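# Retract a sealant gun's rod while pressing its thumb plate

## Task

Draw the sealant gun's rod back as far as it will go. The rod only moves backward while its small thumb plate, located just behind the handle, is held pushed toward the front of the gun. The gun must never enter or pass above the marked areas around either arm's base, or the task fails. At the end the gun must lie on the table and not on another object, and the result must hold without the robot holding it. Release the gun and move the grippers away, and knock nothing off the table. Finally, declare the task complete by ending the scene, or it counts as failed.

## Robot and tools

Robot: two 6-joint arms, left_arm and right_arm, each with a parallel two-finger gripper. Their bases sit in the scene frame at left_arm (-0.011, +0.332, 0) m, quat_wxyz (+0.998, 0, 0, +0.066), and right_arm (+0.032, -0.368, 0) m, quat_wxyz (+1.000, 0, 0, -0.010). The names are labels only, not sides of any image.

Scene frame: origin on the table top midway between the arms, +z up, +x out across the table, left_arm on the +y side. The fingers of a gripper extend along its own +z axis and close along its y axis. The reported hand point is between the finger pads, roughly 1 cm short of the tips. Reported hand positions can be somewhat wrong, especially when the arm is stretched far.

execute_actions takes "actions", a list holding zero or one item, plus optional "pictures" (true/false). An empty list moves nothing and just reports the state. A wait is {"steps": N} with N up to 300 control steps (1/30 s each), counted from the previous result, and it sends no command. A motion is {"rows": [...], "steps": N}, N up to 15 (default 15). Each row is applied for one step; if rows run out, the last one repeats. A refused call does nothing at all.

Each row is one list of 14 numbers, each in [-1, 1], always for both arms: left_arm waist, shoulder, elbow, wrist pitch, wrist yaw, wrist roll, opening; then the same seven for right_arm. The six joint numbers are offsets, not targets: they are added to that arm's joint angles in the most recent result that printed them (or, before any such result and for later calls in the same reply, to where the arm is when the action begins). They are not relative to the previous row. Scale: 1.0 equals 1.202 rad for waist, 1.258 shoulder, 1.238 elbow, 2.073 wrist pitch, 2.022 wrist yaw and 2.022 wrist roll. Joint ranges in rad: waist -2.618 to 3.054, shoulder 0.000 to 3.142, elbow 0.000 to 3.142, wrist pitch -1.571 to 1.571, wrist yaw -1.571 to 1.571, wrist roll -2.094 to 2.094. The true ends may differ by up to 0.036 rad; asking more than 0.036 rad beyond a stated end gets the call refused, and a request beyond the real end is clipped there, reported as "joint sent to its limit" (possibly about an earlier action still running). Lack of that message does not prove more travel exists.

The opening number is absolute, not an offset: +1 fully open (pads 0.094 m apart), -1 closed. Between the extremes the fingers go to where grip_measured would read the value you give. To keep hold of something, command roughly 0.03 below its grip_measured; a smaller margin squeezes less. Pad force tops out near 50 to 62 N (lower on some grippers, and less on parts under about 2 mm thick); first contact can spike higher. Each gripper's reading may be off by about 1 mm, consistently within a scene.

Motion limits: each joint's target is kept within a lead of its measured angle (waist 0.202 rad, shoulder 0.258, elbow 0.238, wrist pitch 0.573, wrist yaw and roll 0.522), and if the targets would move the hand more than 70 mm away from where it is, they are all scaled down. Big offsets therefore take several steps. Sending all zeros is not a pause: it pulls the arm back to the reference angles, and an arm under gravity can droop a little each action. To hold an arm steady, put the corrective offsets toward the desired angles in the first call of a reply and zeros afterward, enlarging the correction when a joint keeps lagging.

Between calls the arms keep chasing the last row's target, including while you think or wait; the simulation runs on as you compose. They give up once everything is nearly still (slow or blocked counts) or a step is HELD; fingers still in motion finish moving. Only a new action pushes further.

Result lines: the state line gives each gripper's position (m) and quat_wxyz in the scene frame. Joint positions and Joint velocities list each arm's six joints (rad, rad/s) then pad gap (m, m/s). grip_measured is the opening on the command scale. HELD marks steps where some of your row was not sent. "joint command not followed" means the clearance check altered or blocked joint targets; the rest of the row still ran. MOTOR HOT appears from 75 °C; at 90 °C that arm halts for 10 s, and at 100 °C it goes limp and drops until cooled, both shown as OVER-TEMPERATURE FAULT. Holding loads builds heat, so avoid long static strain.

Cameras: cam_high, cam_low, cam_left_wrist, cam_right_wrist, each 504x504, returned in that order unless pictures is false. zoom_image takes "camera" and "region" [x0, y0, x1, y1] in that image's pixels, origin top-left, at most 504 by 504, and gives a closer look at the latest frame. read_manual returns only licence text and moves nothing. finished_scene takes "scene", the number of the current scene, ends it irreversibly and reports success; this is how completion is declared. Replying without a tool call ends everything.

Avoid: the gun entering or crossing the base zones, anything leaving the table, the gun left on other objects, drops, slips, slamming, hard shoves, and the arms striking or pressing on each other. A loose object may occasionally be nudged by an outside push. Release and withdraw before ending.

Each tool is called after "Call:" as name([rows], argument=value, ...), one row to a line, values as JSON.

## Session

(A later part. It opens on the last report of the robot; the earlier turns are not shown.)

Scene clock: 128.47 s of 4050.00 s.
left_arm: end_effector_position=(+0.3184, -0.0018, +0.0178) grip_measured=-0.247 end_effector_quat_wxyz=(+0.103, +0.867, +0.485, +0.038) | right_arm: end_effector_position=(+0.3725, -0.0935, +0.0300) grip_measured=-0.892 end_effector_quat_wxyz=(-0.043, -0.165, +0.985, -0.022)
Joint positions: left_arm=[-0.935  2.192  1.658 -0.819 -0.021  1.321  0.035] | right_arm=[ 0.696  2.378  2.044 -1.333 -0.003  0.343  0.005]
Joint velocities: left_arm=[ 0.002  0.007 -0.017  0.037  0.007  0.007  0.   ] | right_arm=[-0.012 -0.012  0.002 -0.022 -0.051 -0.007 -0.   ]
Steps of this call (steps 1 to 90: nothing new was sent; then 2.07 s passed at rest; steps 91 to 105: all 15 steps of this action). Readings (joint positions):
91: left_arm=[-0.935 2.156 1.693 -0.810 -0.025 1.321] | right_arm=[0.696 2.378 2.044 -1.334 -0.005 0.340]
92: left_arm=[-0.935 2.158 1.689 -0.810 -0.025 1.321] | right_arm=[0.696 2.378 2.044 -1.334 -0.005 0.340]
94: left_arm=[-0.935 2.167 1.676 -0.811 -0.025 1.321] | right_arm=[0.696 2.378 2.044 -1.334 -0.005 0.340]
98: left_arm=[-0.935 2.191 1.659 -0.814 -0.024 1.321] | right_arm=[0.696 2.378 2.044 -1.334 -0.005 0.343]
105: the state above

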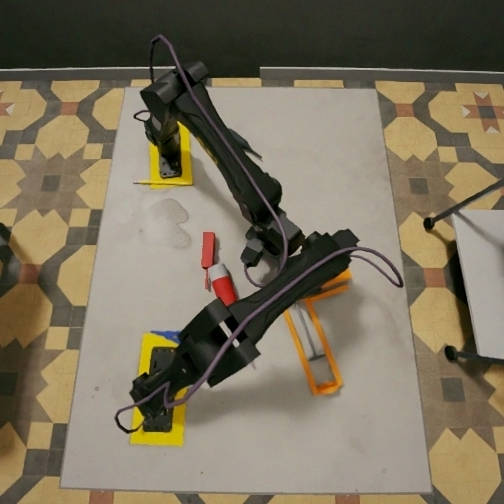

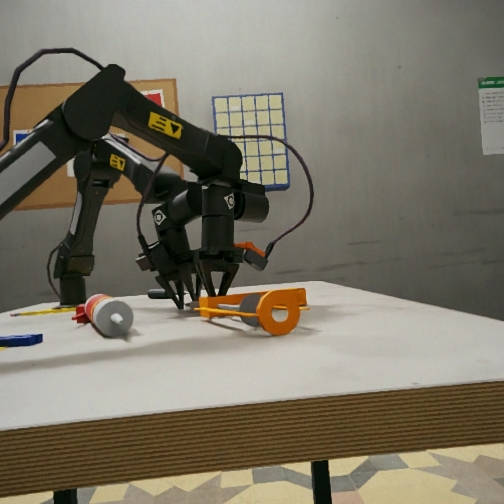

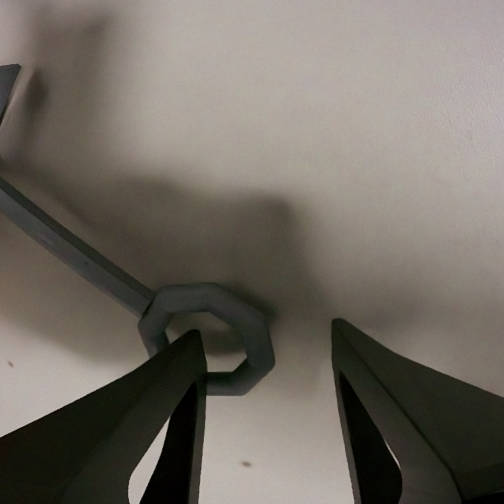

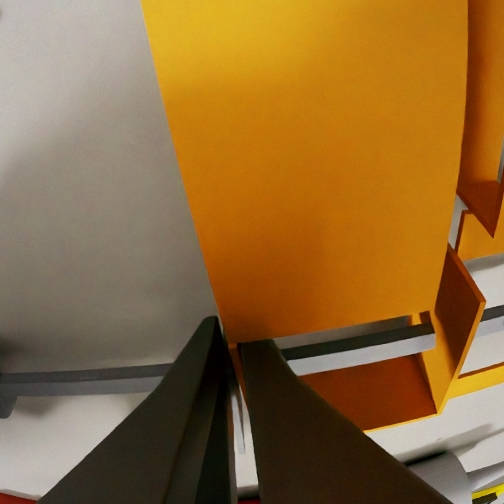

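Call:
execute_actions([
  {"rows":[[0,0,0,-0.005,0,0,-1,0,0,0,0,0,0,-1]],"steps":15},
])

Scene clock: 136.17 s of 4050.00 s.
left_arm: end_effector_position=(+0.3190, -0.0038, +0.0182) grip_measured=-0.829 end_effector_quat_wxyz=(+0.107, +0.868, +0.484, +0.036) | right_arm: end_effector_position=(+0.3723, -0.0927, +0.0300) grip_measured=-0.892 end_effector_quat_wxyz=(-0.043, -0.165, +0.985, -0.020)
Joint positions: left_arm=[-0.936  2.192  1.658 -0.811 -0.016  1.323  0.008] | right_arm=[ 0.696  2.378  2.044 -1.331 -0.007  0.344  0.005]
Joint velocities: left_arm=[ 0.027 -0.002 -0.012 -0.007  0.022 -0.081  0.001] | right_arm=[ 0.017  0.007 -0.012 -0.081 -0.022 -0.022  0.   ]
Steps of this call (steps 1 to 15: the robot went on to your last target; steps 16 to 90: nothing new was sent; then 4.20 s passed at rest; steps 91 to 105: all 15 steps of this action). Readings (joint positions):
91: left_arm=[-0.935 2.192 1.658 -0.819 -0.021 1.321] | right_arm=[0.696 2.378 2.044 -1.333 -0.003 0.343]
92: left_arm=[-0.935 2.192 1.658 -0.817 -0.019 1.321] | right_arm=[0.696 2.378 2.044 -1.332 -0.004 0.343]
94: left_arm=[-0.936 2.192 1.658 -0.811 -0.016 1.323] | right_arm=[0.696 2.378 2.044 -1.331 -0.007 0.343]
98: left_arm=[-0.936 2.192 1.658 -0.811 -0.016 1.323] | right_arm=[0.696 2.378 2.044 -1.331 -0.007 0.344]
105: the state above

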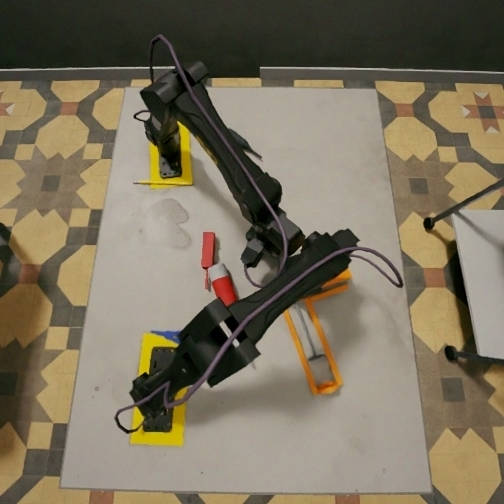

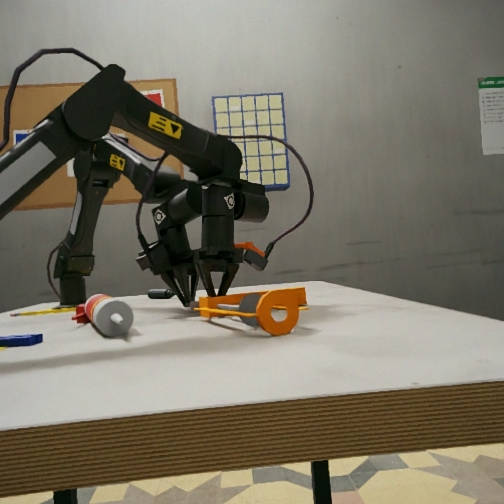

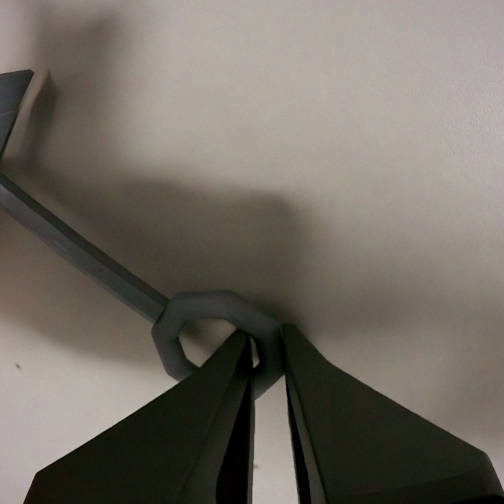

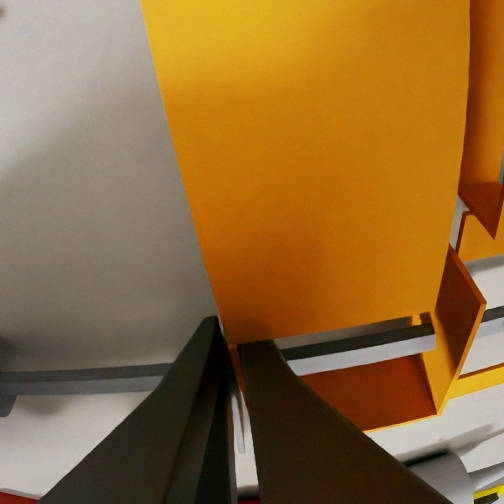

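Call:
execute_actions([
  {"rows":[[0.006,-0.02,-0.032,0.006,0,0.003,-1,0,0,0,0,0,0,-1],[0.012,-0.04,-0.065,0.013,0,0.007,-1,0,0,0,0,0,0,-1],[0.017,-0.059,-0.097,0.019,0,0.01,-1,0,0,0,0,0,0,-1],[0.023,-0.078,-0.13,0.026,0,0.014,-1,0,0,0,0,0,0,-1],[0.029,-0.098,-0.162,0.032,0,0.017,-1,0,0,0,0,0,0,-1],[0.035,-0.118,-0.195,0.039,0,0.021,-1,0,0,0,0,0,0,-1],[0.042,-0.137,-0.227,0.045,0,0.024,-1,0,0,0,0,0,0,-1]],"steps":15},
])

Scene clock: 149.07 s of 4050.00 s.
left_arm: end_effector_position=(+0.3045, +0.0276, +0.0184) grip_measured=-0.829 end_effector_quat_wxyz=(+0.129, +0.867, +0.480, +0.038) | right_arm: end_effector_position=(+0.3662, -0.0827, +0.0299) grip_measured=-0.892 end_effector_quat_wxyz=(-0.048, -0.166, +0.985, -0.005)
Joint positions: left_arm=[-0.903  2.038  1.406 -0.669  0.002  1.36   0.008] | right_arm=[ 0.709  2.378  2.044 -1.325 -0.04   0.352  0.005]
Joint velocities: left_arm=[ 0.022 -0.002 -0.002 -0.007 -0.007 -0.066  0.001] | right_arm=[ 0.012  0.002  0.007  0.022  0.007  0.007 -0.   ]
Steps of this call (steps 1 to 15: the robot went on to your last target; steps 16 to 90: nothing new was sent; then 9.40 s passed at rest; steps 91 to 105: all 15 steps of this action). Readings (joint positions):
91: left_arm=[-0.936 2.190 1.657 -0.809 -0.016 1.323] | right_arm=[0.696 2.378 2.044 -1.331 -0.007 0.344]
92: left_arm=[-0.936 2.183 1.645 -0.799 -0.016 1.324] | right_arm=[0.696 2.378 2.044 -1.331 -0.008 0.344]
94: left_arm=[-0.935 2.153 1.592 -0.754 -0.014 1.328] | right_arm=[0.696 2.378 2.044 -1.331 -0.017 0.344]
98: left_arm=[-0.918 2.064 1.447 -0.679 -0.005 1.342] | right_arm=[0.706 2.378 2.044 -1.331 -0.037 0.348]
105: the state above

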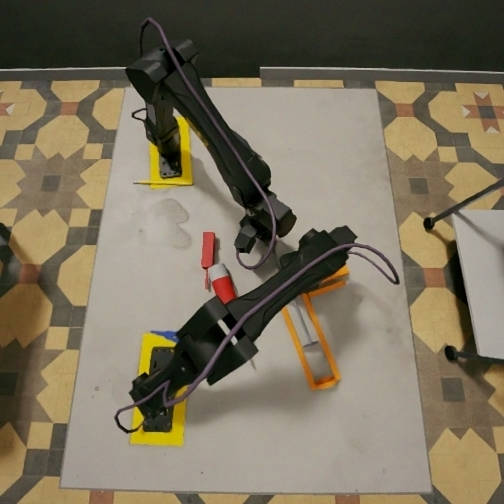

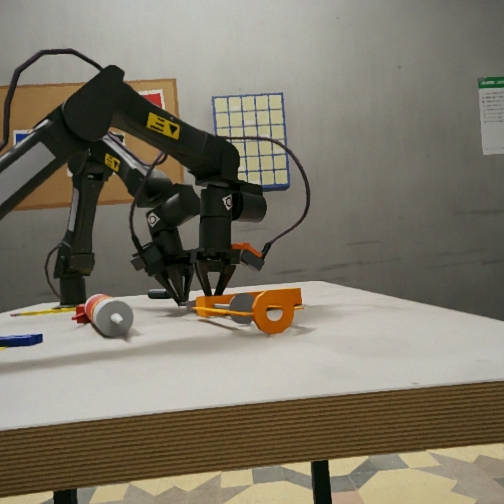

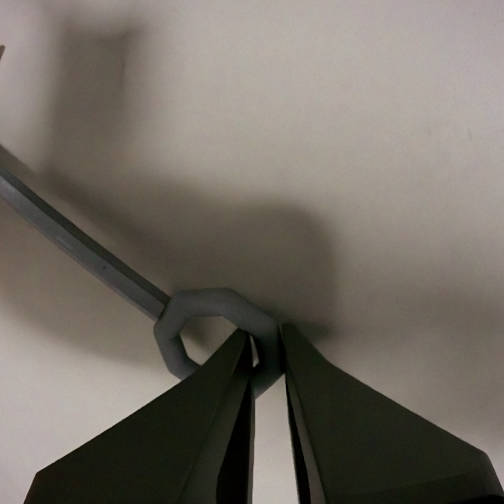

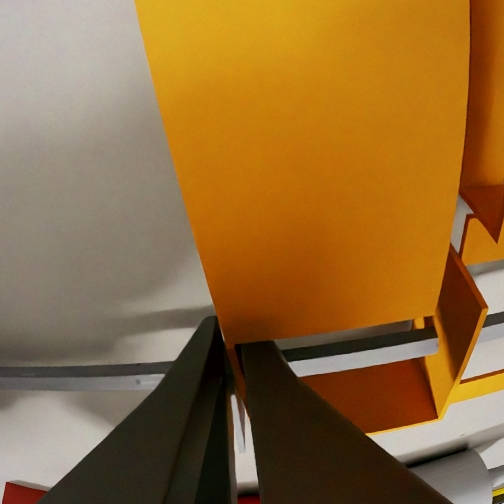

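Call:
execute_actions([
  {"rows":[[0.012,-0.018,-0.028,0,0,0.003,-1,-0.004,0,0,0,0.005,0,-1],[0.02,-0.036,-0.055,0.004,0,0.007,-1,-0.008,0,0,0,0.01,0,-1],[0.028,-0.054,-0.083,0.008,0,0.011,-1,-0.012,0,0,0,0.015,0,-1],[0.036,-0.072,-0.11,0.012,0,0.015,-1,-0.016,0,0,0,0.015,0,-1],[0.044,-0.09,-0.138,0.016,0,0.019,-1,-0.02,0,0,0,0.015,0,-1],[0.052,-0.108,-0.165,0.02,0,0.023,-1,-0.02,0,0,0,0.015,0,-1],[0.06,-0.126,-0.193,0.022,0,0.027,-1,-0.02,0,0,0,0.015,0,-1]],"steps":15},
])

Scene clock: 157.83 s of 4050.00 s.
left_arm: end_effector_position=(+0.2926, +0.0618, +0.0188) grip_measured=-0.831 end_effector_quat_wxyz=(+0.149, +0.865, +0.479, +0.038) | right_arm: end_effector_position=(+0.3657, -0.0809, +0.0304) grip_measured=-0.892 end_effector_quat_wxyz=(-0.049, -0.162, +0.986, -0.000)
Joint positions: left_arm=[-0.851  1.901  1.197 -0.56   0.029  1.408  0.008] | right_arm=[ 0.709  2.377  2.044 -1.322 -0.049  0.36   0.005]
Joint velocities: left_arm=[ 0.002 -0.012 -0.002  0.066  0.037 -0.007 -0.   ] | right_arm=[-0.012  0.002  0.007  0.037  0.037 -0.037  0.   ]
Steps of this call (steps 1 to 15: the robot went on to your last target; steps 16 to 90: nothing new was sent; then 5.27 s passed at rest; steps 91 to 105: all 15 steps of this action). Readings (joint positions):
91: left_arm=[-0.903 2.038 1.406 -0.667 0.002 1.360] | right_arm=[0.709 2.378 2.044 -1.325 -0.040 0.354]
92: left_arm=[-0.902 2.035 1.398 -0.658 0.003 1.361] | right_arm=[0.709 2.378 2.044 -1.324 -0.039 0.355]
94: left_arm=[-0.897 2.009 1.356 -0.618 0.009 1.366] | right_arm=[0.709 2.378 2.044 -1.324 -0.040 0.357]
98: left_arm=[-0.866 1.926 1.231 -0.569 0.019 1.389] | right_arm=[0.709 2.378 2.044 -1.324 -0.044 0.359]
105: the state above

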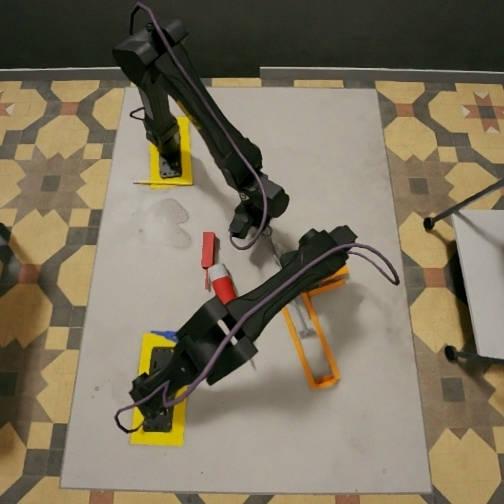

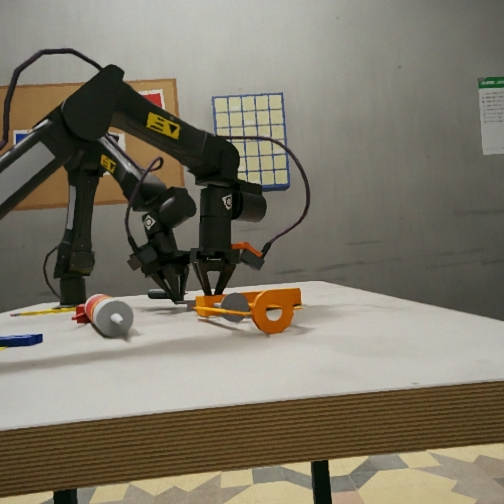

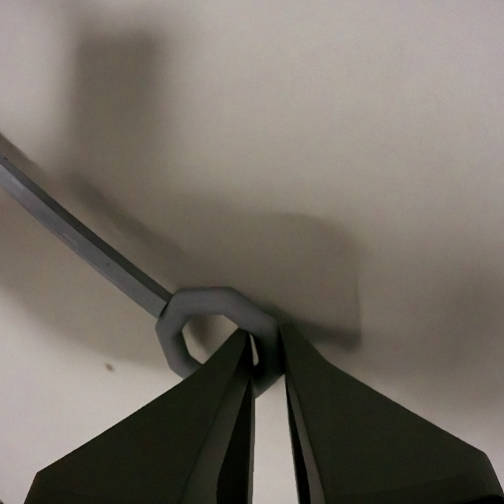

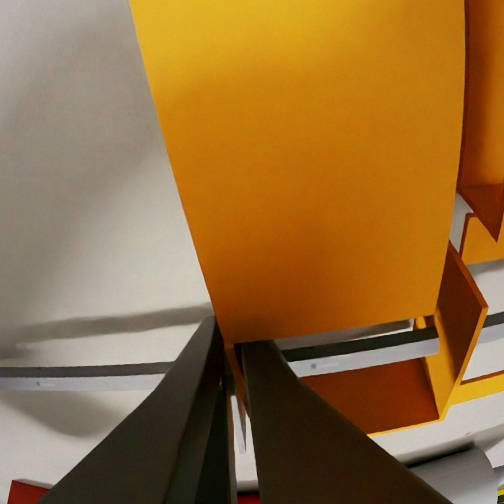

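Call:
execute_actions([
  {"rows":[[0.012,-0.02,-0.028,-0.004,0,0.006,-1,-0.005,0,0,0,0.005,0,-1],[0.023,-0.04,-0.056,-0.004,0,0.012,-1,-0.005,0,0,0,0.005,0,-1],[0.034,-0.06,-0.084,-0.002,0,0.018,-1,-0.005,0,0,0,0.005,0,-1],[0.045,-0.08,-0.112,0,0,0.024,-1,-0.005,0,0,0,0.005,0,-1],[0.056,-0.1,-0.14,0,0,0.03,-1,-0.005,0,0,0,0.005,0,-1],[0.066,-0.12,-0.168,0,0,0.036,-1,-0.005,0,0,0,0.005,0,-1],[0.076,-0.139,-0.195,0,0,0.04,-1,-0.005,0,0,0,0.005,0,-1]],"steps":15},
])

Scene clock: 167.00 s of 4050.00 s.
left_arm: end_effector_position=(+0.2759, +0.1025, +0.0208) grip_measured=-0.835 end_effector_quat_wxyz=(+0.166, +0.863, +0.475, +0.039) | right_arm: end_effector_position=(+0.3622, -0.0754, +0.0319) grip_measured=-0.892 end_effector_quat_wxyz=(-0.052, -0.161, +0.986, +0.011)
Joint positions: left_arm=[-0.78   1.743  0.99  -0.48   0.063  1.478  0.008] | right_arm=[ 0.715  2.374  2.044 -1.32  -0.072  0.368  0.005]
Joint velocities: left_arm=[ 0.032  0.007 -0.002  0.037 -0.037 -0.022 -0.001] | right_arm=[ 0.007 -0.017  0.002 -0.022  0.037  0.037 -0.   ]
Steps of this call (steps 1 to 15: the robot went on to your last target; steps 16 to 90: nothing new was sent; then 5.67 s passed at rest; steps 91 to 105: all 15 steps of this action). Readings (joint positions):
91: left_arm=[-0.851 1.901 1.197 -0.558 0.029 1.410] | right_arm=[0.709 2.377 2.044 -1.322 -0.050 0.361]
92: left_arm=[-0.850 1.897 1.189 -0.550 0.031 1.412] | right_arm=[0.709 2.377 2.044 -1.321 -0.051 0.362]
94: left_arm=[-0.843 1.869 1.147 -0.515 0.040 1.421] | right_arm=[0.709 2.377 2.044 -1.321 -0.055 0.363]
98: left_arm=[-0.798 1.772 1.023 -0.480 0.056 1.455] | right_arm=[0.713 2.375 2.044 -1.321 -0.068 0.366]
105: the state above

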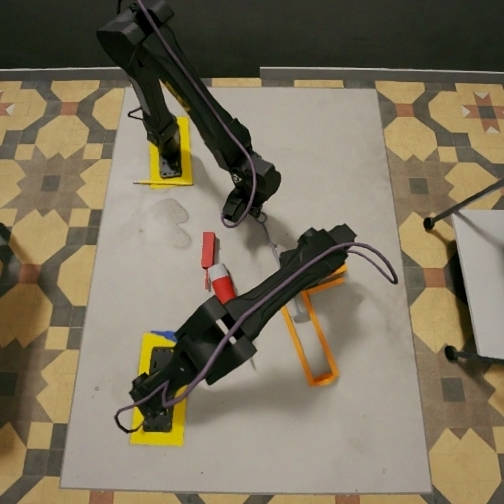

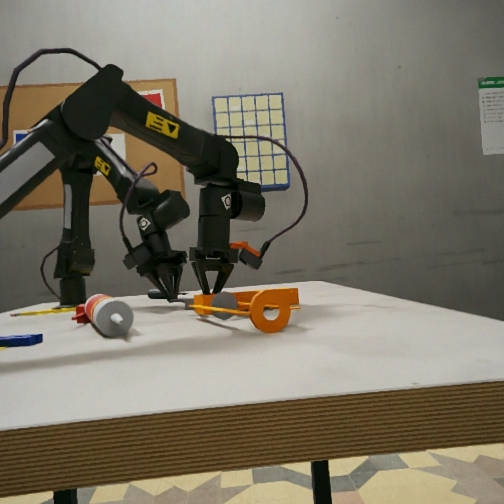

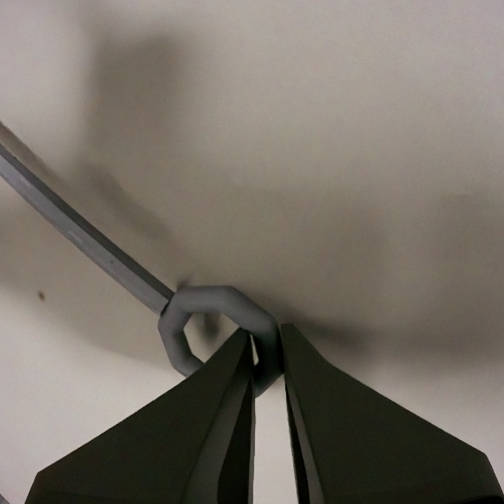

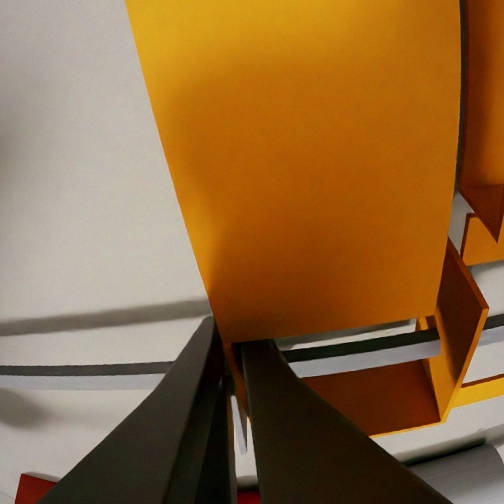

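Call:
execute_actions([
  {"rows":[[0.012,-0.018,-0.023,-0.004,0,0.006,-1,-0.008,0,0,0,0.008,0,-1],[0.024,-0.036,-0.046,-0.004,0,0.012,-1,-0.015,0,0,0,0.01,0,-1],[0.036,-0.054,-0.069,-0.002,0,0.018,-1,-0.015,0,0,0,0.01,0,-1],[0.048,-0.072,-0.092,0,0,0.024,-1,-0.015,0,0,0,0.01,0,-1],[0.06,-0.09,-0.116,0,0,0.03,-1,-0.015,0,0,0,0.01,0,-1],[0.07,-0.108,-0.139,0,0,0.036,-1,-0.015,0,0,0,0.01,0,-1],[0.08,-0.126,-0.162,0,0,0.04,-1,-0.015,0,0,0,0.01,0,-1]],"steps":15},
])

Scene clock: 175.17 s of 4050.00 s.
left_arm: end_effector_position=(+0.2624, +0.1369, +0.0224) grip_measured=-0.839 end_effector_quat_wxyz=(+0.187, +0.860, +0.472, +0.046) | right_arm: end_effector_position=(+0.3612, -0.0737, +0.0330) grip_measured=-0.892 end_effector_quat_wxyz=(-0.054, -0.157, +0.986, +0.016)
Joint positions: left_arm=[-0.706  1.601  0.821 -0.415  0.095  1.547  0.008] | right_arm=[ 0.715  2.372  2.044 -1.319 -0.083  0.375  0.005]
Joint velocities: left_arm=[ 0.012 -0.002 -0.017 -0.037  0.051  0.051 -0.   ] | right_arm=[-0.012 -0.002 -0.017 -0.037 -0.007  0.037 -0.   ]
Steps of this call (steps 1 to 15: the robot went on to your last target; steps 16 to 90: nothing new was sent; then 4.67 s passed at rest; steps 91 to 105: all 15 steps of this action). Readings (joint positions):
91: left_arm=[-0.780 1.743 0.990 -0.478 0.064 1.479] | right_arm=[0.715 2.374 2.044 -1.320 -0.072 0.369]
92: left_arm=[-0.779 1.740 0.985 -0.473 0.065 1.480] | right_arm=[0.715 2.374 2.044 -1.319 -0.073 0.370]
94: left_arm=[-0.770 1.716 0.952 -0.445 0.076 1.490] | right_arm=[0.715 2.373 2.044 -1.319 -0.074 0.372]
98: left_arm=[-0.721 1.628 0.848 -0.416 0.092 1.525] | right_arm=[0.715 2.372 2.044 -1.319 -0.080 0.374]
105: the state above

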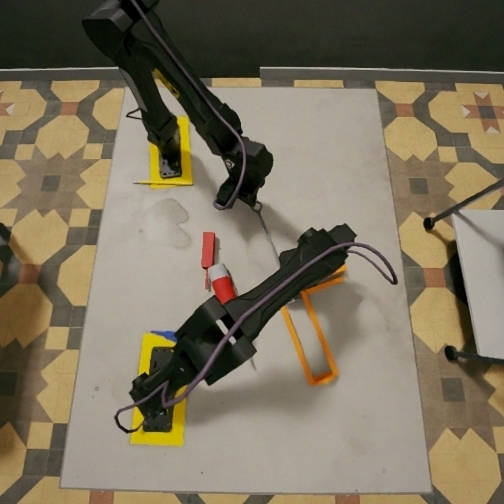

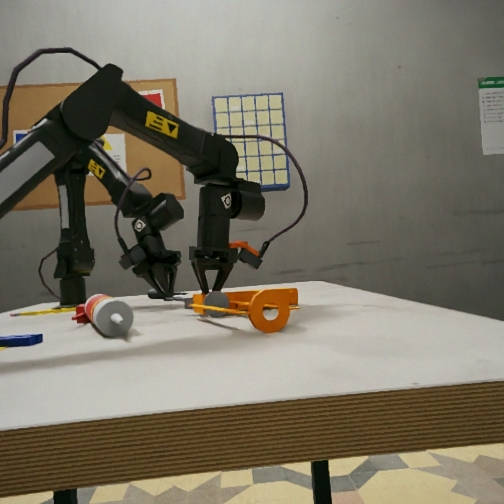

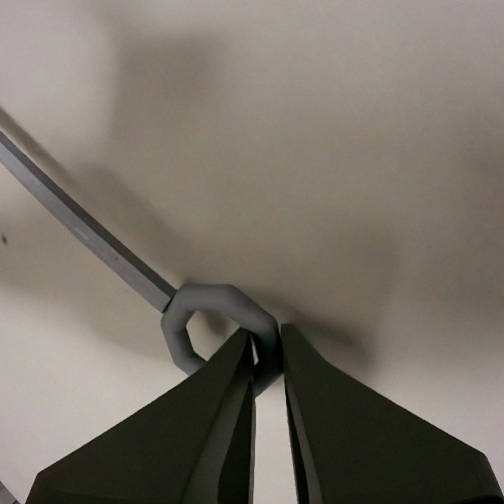

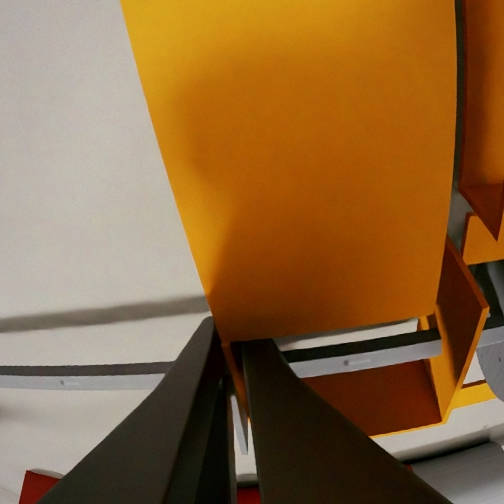

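Call:
execute_actions([
  {"rows":[[0.012,-0.012,-0.016,-0.004,0,0.006,-1,-0.01,0,0,0,0.008,0,-1],[0.024,-0.025,-0.032,-0.004,0,0.012,-1,-0.015,0,0,0,0.01,0,-1],[0.036,-0.038,-0.048,-0.004,0,0.018,-1,-0.015,0,0,0,0.01,0,-1],[0.046,-0.05,-0.062,-0.004,0,0.024,-1,-0.015,0,0,0,0.01,0,-1],[0.056,-0.062,-0.076,-0.004,0,0.028,-1,-0.015,0,0,0,0.01,0,-1],[0.064,-0.074,-0.09,-0.004,0,0.03,-1,-0.015,0,0,0,0.01,0,-1]],"steps":15},
])

Scene clock: 182.27 s of 4050.00 s.
left_arm: end_effector_position=(+0.2571, +0.1538, +0.0232) grip_measured=-0.841 end_effector_quat_wxyz=(+0.204, +0.858, +0.468, +0.049) | right_arm: end_effector_position=(+0.3609, -0.0727, +0.0336) grip_measured=-0.892 end_effector_quat_wxyz=(-0.055, -0.155, +0.986, +0.019)
Joint positions: left_arm=[-0.652  1.529  0.738 -0.375  0.129  1.598  0.007] | right_arm=[ 0.715  2.371  2.044 -1.318 -0.089  0.38   0.005]
Joint velocities: left_arm=[-0.002 -0.007  0.007 -0.022 -0.022 -0.007  0.   ] | right_arm=[-0.012  0.012  0.007 -0.051  0.007  0.037 -0.   ]
Steps of this call (steps 1 to 15: the robot went on to your last target; steps 16 to 90: nothing new was sent; then 3.60 s passed at rest; steps 91 to 105: all 15 steps of this action). Readings (joint positions):
91: left_arm=[-0.706 1.601 0.821 -0.413 0.097 1.547] | right_arm=[0.715 2.372 2.044 -1.319 -0.083 0.375]
92: left_arm=[-0.704 1.600 0.820 -0.411 0.097 1.548] | right_arm=[0.715 2.372 2.044 -1.319 -0.084 0.376]
94: left_arm=[-0.694 1.588 0.801 -0.393 0.109 1.559] | right_arm=[0.715 2.372 2.044 -1.319 -0.084 0.378]
98: left_arm=[-0.658 1.536 0.745 -0.376 0.126 1.586] | right_arm=[0.715 2.371 2.044 -1.318 -0.088 0.380]
105: the state above

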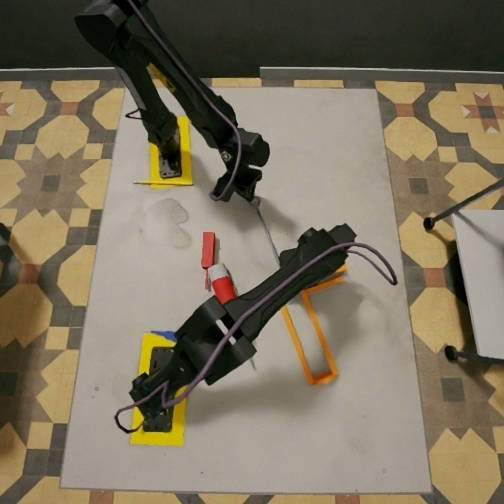

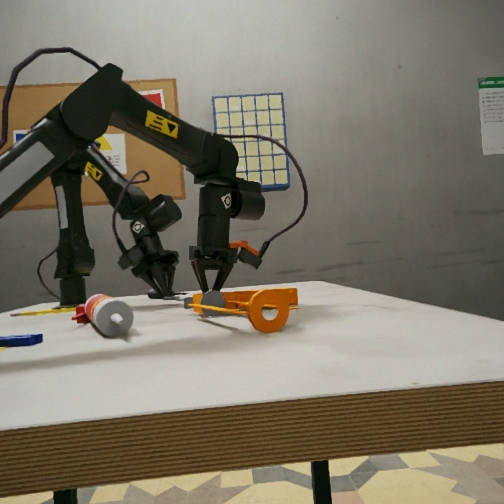

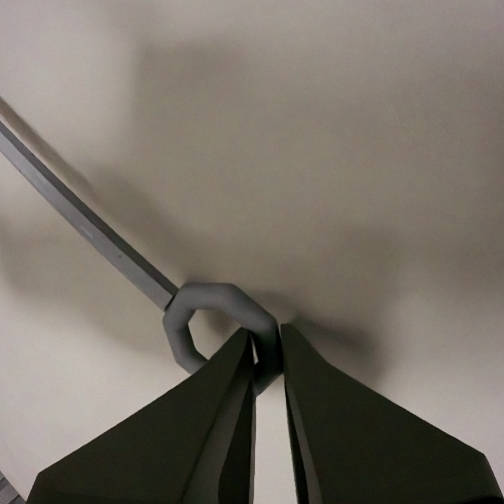

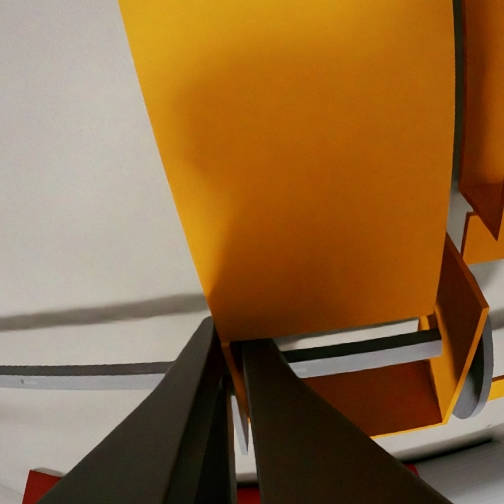

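Close to the wall; one more small pull.

Call:
execute_actions([
  {"rows":[[0.015,-0.012,-0.016,-0.004,0,0.006,-1,-0.012,0,0,0,0.01,0,-1],[0.03,-0.024,-0.03,-0.004,0,0.012,-1,-0.015,0,0,0,0.01,0,-1],[0.043,-0.036,-0.044,-0.004,0,0.018,-1,-0.015,0,0,0,0.01,0,-1],[0.055,-0.048,-0.058,-0.004,0,0.024,-1,-0.015,0,0,0,0.01,0,-1]],"steps":12},
])

Scene clock: 187.30 s of 4050.00 s.
left_arm: end_effector_position=(+0.2562, +0.1619, +0.0240) grip_measured=-0.844 end_effector_quat_wxyz=(+0.221, +0.857, +0.462, +0.049) | right_arm: end_effector_position=(+0.3604, -0.0700, +0.0339) grip_measured=-0.892 end_effector_quat_wxyz=(-0.056, -0.151, +0.987, +0.026)
Joint positions: left_arm=[-0.611  1.492  0.692 -0.342  0.164  1.638  0.007] | right_arm=[ 0.715  2.37   2.044 -1.313 -0.102  0.387  0.005]
Joint velocities: left_arm=[-0.002  0.007 -0.017  0.051 -0.051  0.037  0.001] | right_arm=[-0.002  0.012 -0.007 -0.037 -0.022 -0.051 -0.   ]
Steps of this call (steps 1 to 15: the robot went on to your last target; steps 16 to 90: nothing new was sent; then 1.63 s passed at rest; steps 91 to 102: all 12 steps of this action). Readings (joint positions):
91: left_arm=[-0.652 1.529 0.738 -0.374 0.130 1.598] | right_arm=[0.715 2.371 2.044 -1.318 -0.089 0.381]
92: left_arm=[-0.650 1.528 0.737 -0.373 0.132 1.600] | right_arm=[0.715 2.371 2.044 -1.318 -0.089 0.381]
94: left_arm=[-0.636 1.516 0.720 -0.357 0.146 1.612] | right_arm=[0.715 2.371 2.044 -1.317 -0.090 0.383]
98: left_arm=[-0.613 1.493 0.693 -0.344 0.162 1.633] | right_arm=[0.715 2.370 2.044 -1.313 -0.101 0.386]
102: the state above

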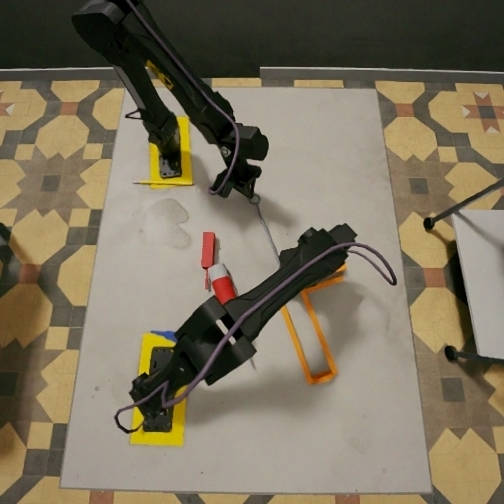

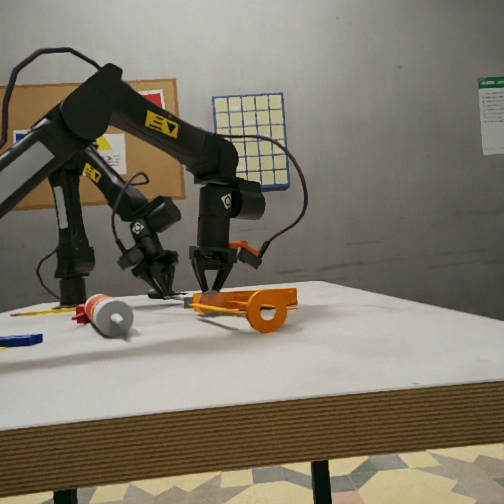

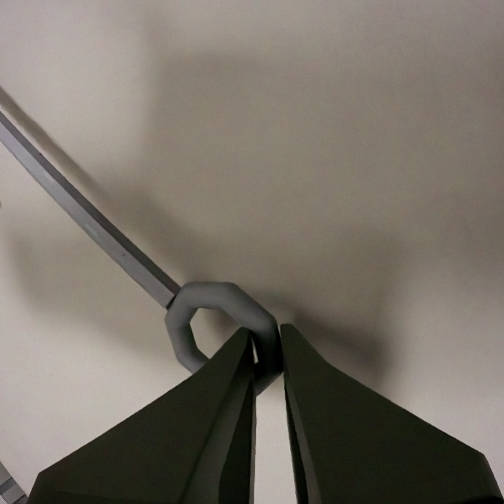

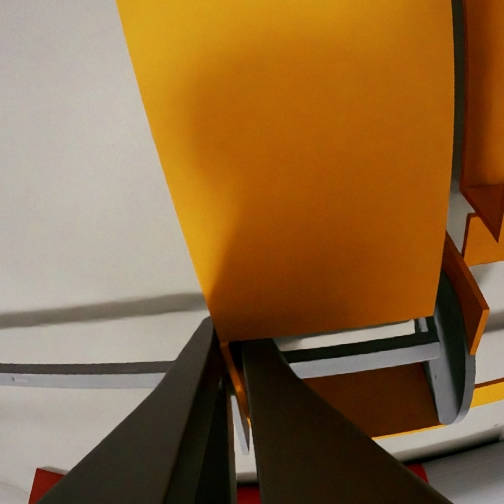

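Call:
execute_actions([
  {"rows":[[0.015,-0.012,-0.014,-0.004,0,0.005,-1,-0.015,0,0,0,0.012,0,-1],[0.03,-0.024,-0.028,-0.004,0,0.01,-1,-0.02,0,0,0,0.012,0,-1],[0.04,-0.036,-0.04,-0.004,0,0.015,-1,-0.02,0,0,0,0.012,0,-1]],"steps":12},
])

Scene clock: 193.23 s of 4050.00 s.
left_arm: end_effector_position=(+0.2566, +0.1638, +0.0261) grip_measured=-0.847 end_effector_quat_wxyz=(+0.238, +0.856, +0.457, +0.048) | right_arm: end_effector_position=(+0.3603, -0.0686, +0.0348) grip_measured=-0.892 end_effector_quat_wxyz=(-0.056, -0.148, +0.987, +0.030)
Joint positions: left_arm=[-0.588  1.471  0.668 -0.315  0.195  1.661  0.007] | right_arm=[ 0.715  2.369  2.044 -1.31  -0.109  0.394  0.005]
Joint velocities: left_arm=[ 0.002 -0.007 -0.012  0.007 -0.037 -0.051 -0.001] | right_arm=[ 0.012  0.002  0.007  0.007  0.051 -0.007 -0.   ]
Steps of this call (steps 1 to 15: the robot went on to your last target; steps 16 to 90: nothing new was sent; then 2.53 s passed at rest; steps 91 to 102: all 12 steps of this action). Readings (joint positions):
91: left_arm=[-0.611 1.492 0.692 -0.341 0.166 1.640] | right_arm=[0.715 2.370 2.044 -1.313 -0.102 0.388]
92: left_arm=[-0.609 1.492 0.691 -0.340 0.168 1.641] | right_arm=[0.715 2.370 2.044 -1.313 -0.102 0.389]
94: left_arm=[-0.598 1.483 0.679 -0.326 0.182 1.649] | right_arm=[0.715 2.370 2.044 -1.312 -0.105 0.391]
98: left_arm=[-0.589 1.471 0.669 -0.317 0.193 1.659] | right_arm=[0.715 2.369 2.044 -1.310 -0.109 0.393]
102: the state above

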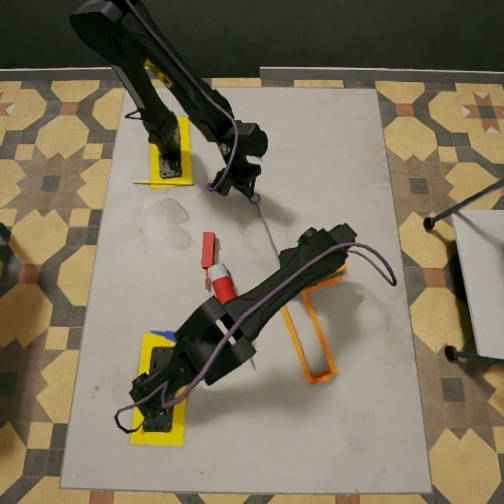

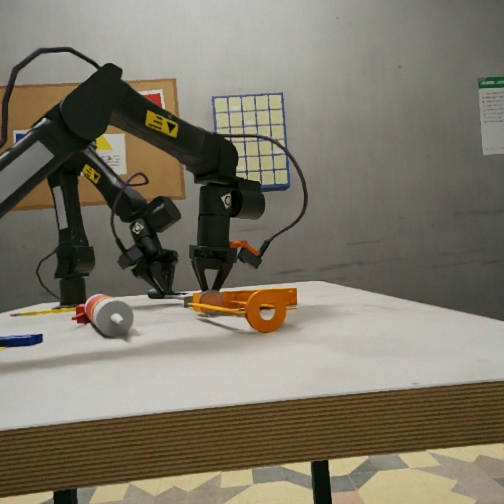

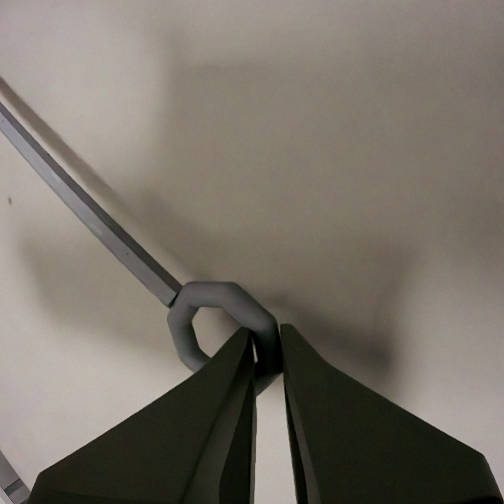

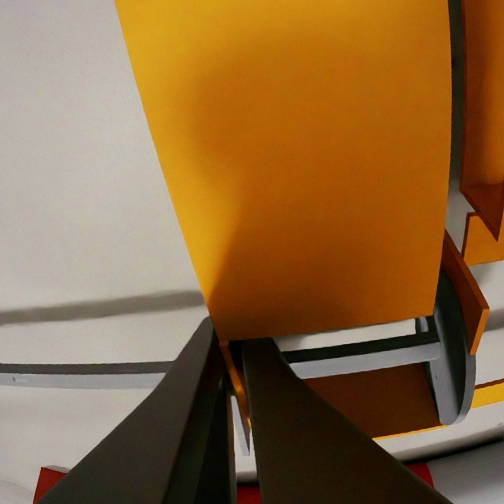

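The rod is at its stop. Releasing both grippers and lifting.

Call:
execute_actions([
  {"rows":[[0,0,0,0,0,0,-0.3,0,0,0,0,0,0,-0.4],[0,0,0,0,0,0,-0.3,0,0,0,0,0,0,-0.4],[0,0,0,0,0,0,-0.3,0,0,0,0,0,0,-0.4],[0,0,0,0,0,0,-0.3,0,0,0,0,0,0,-0.4],[0,0,0,0,0,0,-0.3,0,0,0,0,0,0,-0.4],[0,0,0.05,-0.01,0,0,-0.3,0,0,0.05,-0.02,0,0,-0.4],[0,0,0.1,-0.02,0,0,-0.3,0,-0.02,0.1,-0.04,0,0,-0.4],[0,-0.02,0.15,-0.04,0,0,-0.3,0,-0.04,0.15,-0.06,0,0,-0.4],[0,-0.05,0.2,-0.06,0,0,-0.3,0,-0.08,0.2,-0.08,0,0,-0.4]],"steps":15},
])

Call:
execute_actions([
  {"rows":[[0.1,-0.15,0,0,0,0,0.5,-0.1,-0.2,0,0,0,0,0.5],[0.25,-0.3,0,0,0,0,0.5,-0.3,-0.4,0,0,0,0,0.5],[0.4,-0.45,0,0,0,0,0.5,-0.5,-0.6,-0.1,0,0,0,0.5]],"steps":15},
])

Call:
execute_actions([
  {"steps":20},
])

Scene clock: 201.30 s of 4050.00 s.
left_arm: end_effector_position=(+0.3133, +0.1365, +0.1258) grip_measured=-0.303 end_effector_quat_wxyz=(+0.328, +0.833, +0.431, +0.116) | right_arm: end_effector_position=(+0.3803, -0.0513, +0.1333) grip_measured=-0.402 end_effector_quat_wxyz=(+0.032, -0.153, +0.984, +0.083)
Joint positions: left_arm=[-0.588  1.408  0.912 -0.386  0.193  1.662  0.033] | right_arm=[ 0.715  2.274  2.267 -1.423 -0.11   0.394  0.028]
Joint velocities: left_arm=[ 0.002 -0.144  0.081  0.022  0.037 -0.066  0.001] | right_arm=[-0.012 -0.471  0.266 -0.168 -0.066 -0.007  0.   ]
Steps of this call (steps 1 to 15: the robot went on to your last target; steps 16 to 90: nothing new was sent; then 4.57 s passed at rest; steps 91 to 105: all 15 steps of this action). Readings (joint positions):
91: left_arm=[-0.588 1.471 0.668 -0.315 0.196 1.662] | right_arm=[0.715 2.369 2.044 -1.309 -0.111 0.394]
92: left_arm=[-0.588 1.471 0.668 -0.315 0.195 1.662] | right_arm=[0.715 2.369 2.044 -1.309 -0.111 0.394]
94: left_arm=[-0.588 1.471 0.668 -0.315 0.195 1.662] | right_arm=[0.715 2.370 2.044 -1.309 -0.110 0.394]
98: left_arm=[-0.588 1.472 0.711 -0.352 0.194 1.662] | right_arm=[0.715 2.376 2.095 -1.350 -0.110 0.394]
105: the state above

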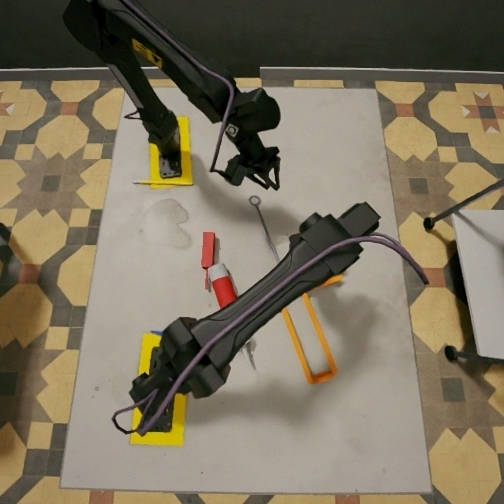

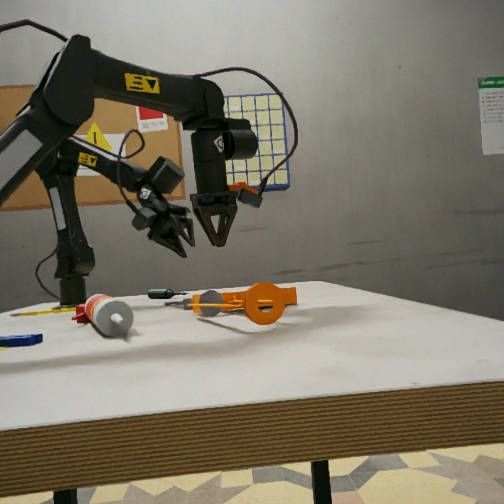

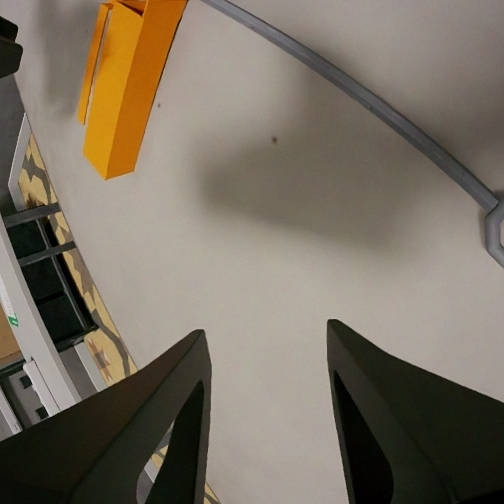

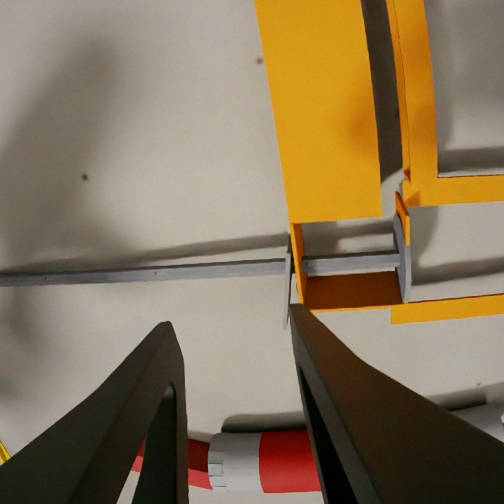

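Scene clock: 201.80 s of 4050.00 s.
left_arm: end_effector_position=(+0.3070, +0.3070, +0.3237) grip_measured=+0.497 end_effector_quat_wxyz=(+0.453, +0.620, +0.503, +0.397) | right_arm: end_effector_position=(+0.4088, -0.2630, +0.3511) grip_measured=+0.498 end_effector_quat_wxyz=(+0.288, +0.065, +0.944, +0.148)
Joint positions: left_arm=[-0.112  0.83   0.908 -0.362  0.184  1.662  0.07 ] | right_arm=[ 0.239  1.693  2.178 -1.405 -0.114  0.394  0.07 ]
Joint velocities: left_arm=[-0.007  0.085 -0.012 -0.081 -0.081  0.007 -0.   ] | right_arm=[-1.223 -1.263 -0.085  0.154  0.022  0.051 -0.   ]
Steps of this call (steps 1 to 15: all 15 steps of this action). Readings (joint positions):
1: left_arm=[-0.577 1.388 0.911 -0.383 0.198 1.662] | right_arm=[0.711 2.248 2.269 -1.421 -0.111 0.394]
2: left_arm=[-0.547 1.350 0.902 -0.391 0.201 1.662] | right_arm=[0.703 2.223 2.267 -1.422 -0.114 0.394]
4: left_arm=[-0.455 1.249 0.899 -0.394 0.199 1.662] | right_arm=[0.664 2.148 2.237 -1.411 -0.119 0.394]
8: left_arm=[-0.252 1.018 0.899 -0.382 0.193 1.662] | right_arm=[0.528 1.986 2.195 -1.410 -0.118 0.394]
15: the state above

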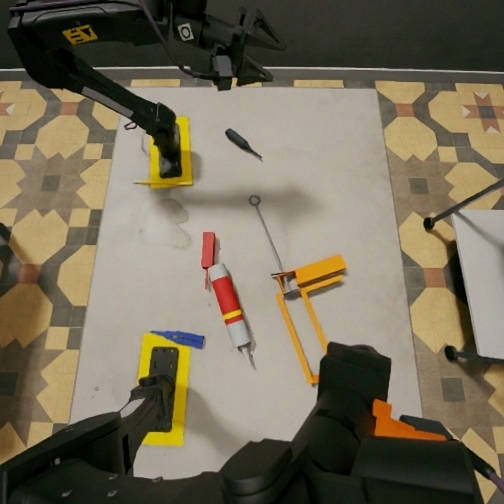

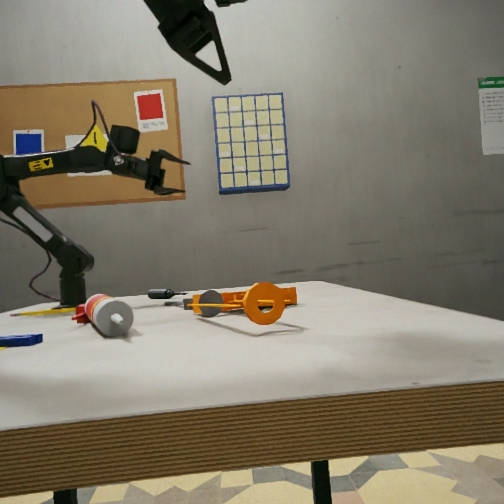

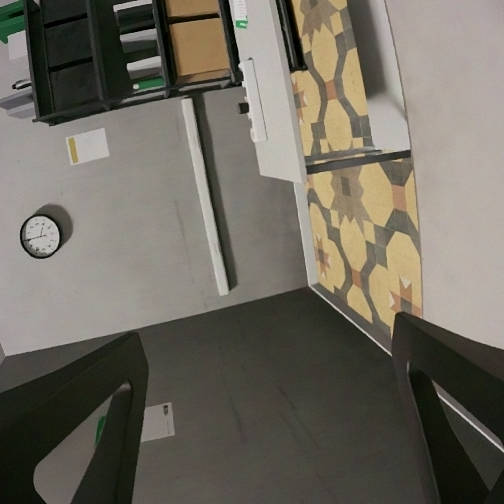

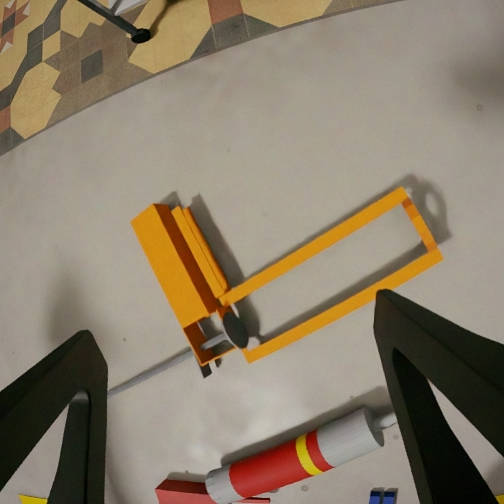

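Scene clock: 202.47 s of 4050.00 s.
left_arm: end_effector_position=(+0.3081, +0.3070, +0.3211) grip_measured=+0.497 end_effector_quat_wxyz=(+0.451, +0.622, +0.505, +0.394) | right_arm: end_effector_position=(+0.3738, -0.3192, +0.4040) grip_measured=+0.498 end_effector_quat_wxyz=(+0.366, +0.121, +0.912, +0.139)
Joint positions: left_arm=[-0.112  0.836  0.908 -0.364  0.184  1.662  0.07 ] | right_arm=[ 0.107  1.52   2.158 -1.41  -0.105  0.394  0.07 ]
Joint velocities: left_arm=[-0.017  0.022  0.002 -0.051 -0.022 -0.007 -0.   ] | right_arm=[-0.022 -0.012  0.007  0.066  0.051 -0.007 -0.001]
Steps of this call (steps 1 to 20: the robot went on to your last target). Readings (joint positions):
1: left_arm=[-0.112 0.833 0.908 -0.364 0.184 1.662] | right_arm=[0.196 1.648 2.174 -1.403 -0.113 0.394]
2: left_arm=[-0.112 0.835 0.908 -0.364 0.184 1.662] | right_arm=[0.157 1.603 2.171 -1.403 -0.110 0.394]
4: left_arm=[-0.112 0.836 0.908 -0.364 0.184 1.662] | right_arm=[0.110 1.529 2.171 -1.403 -0.102 0.394]
8: left_arm=[-0.112 0.836 0.908 -0.364 0.184 1.662] | right_arm=[0.107 1.480 2.171 -1.405 -0.104 0.394]
20: the state above

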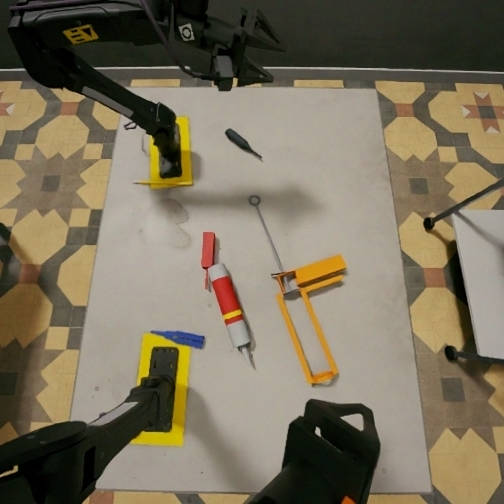

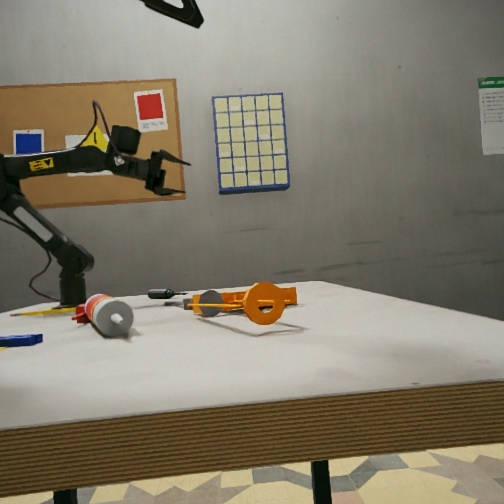

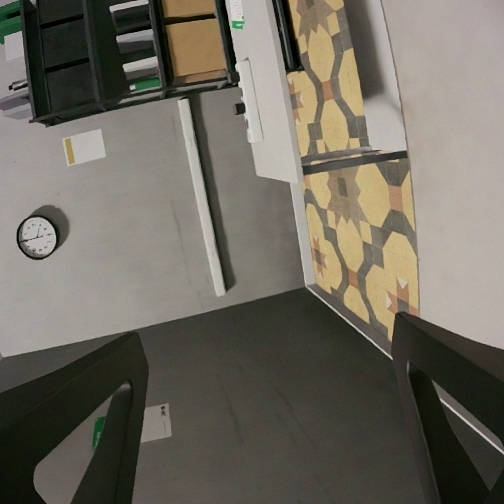

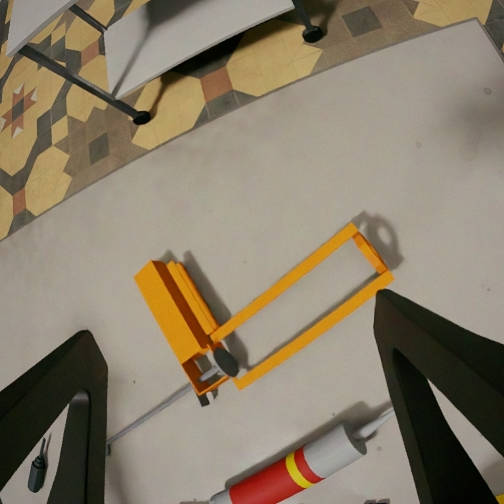

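Call:
finished_scene(scene=2)

The scene is finished: the task was done.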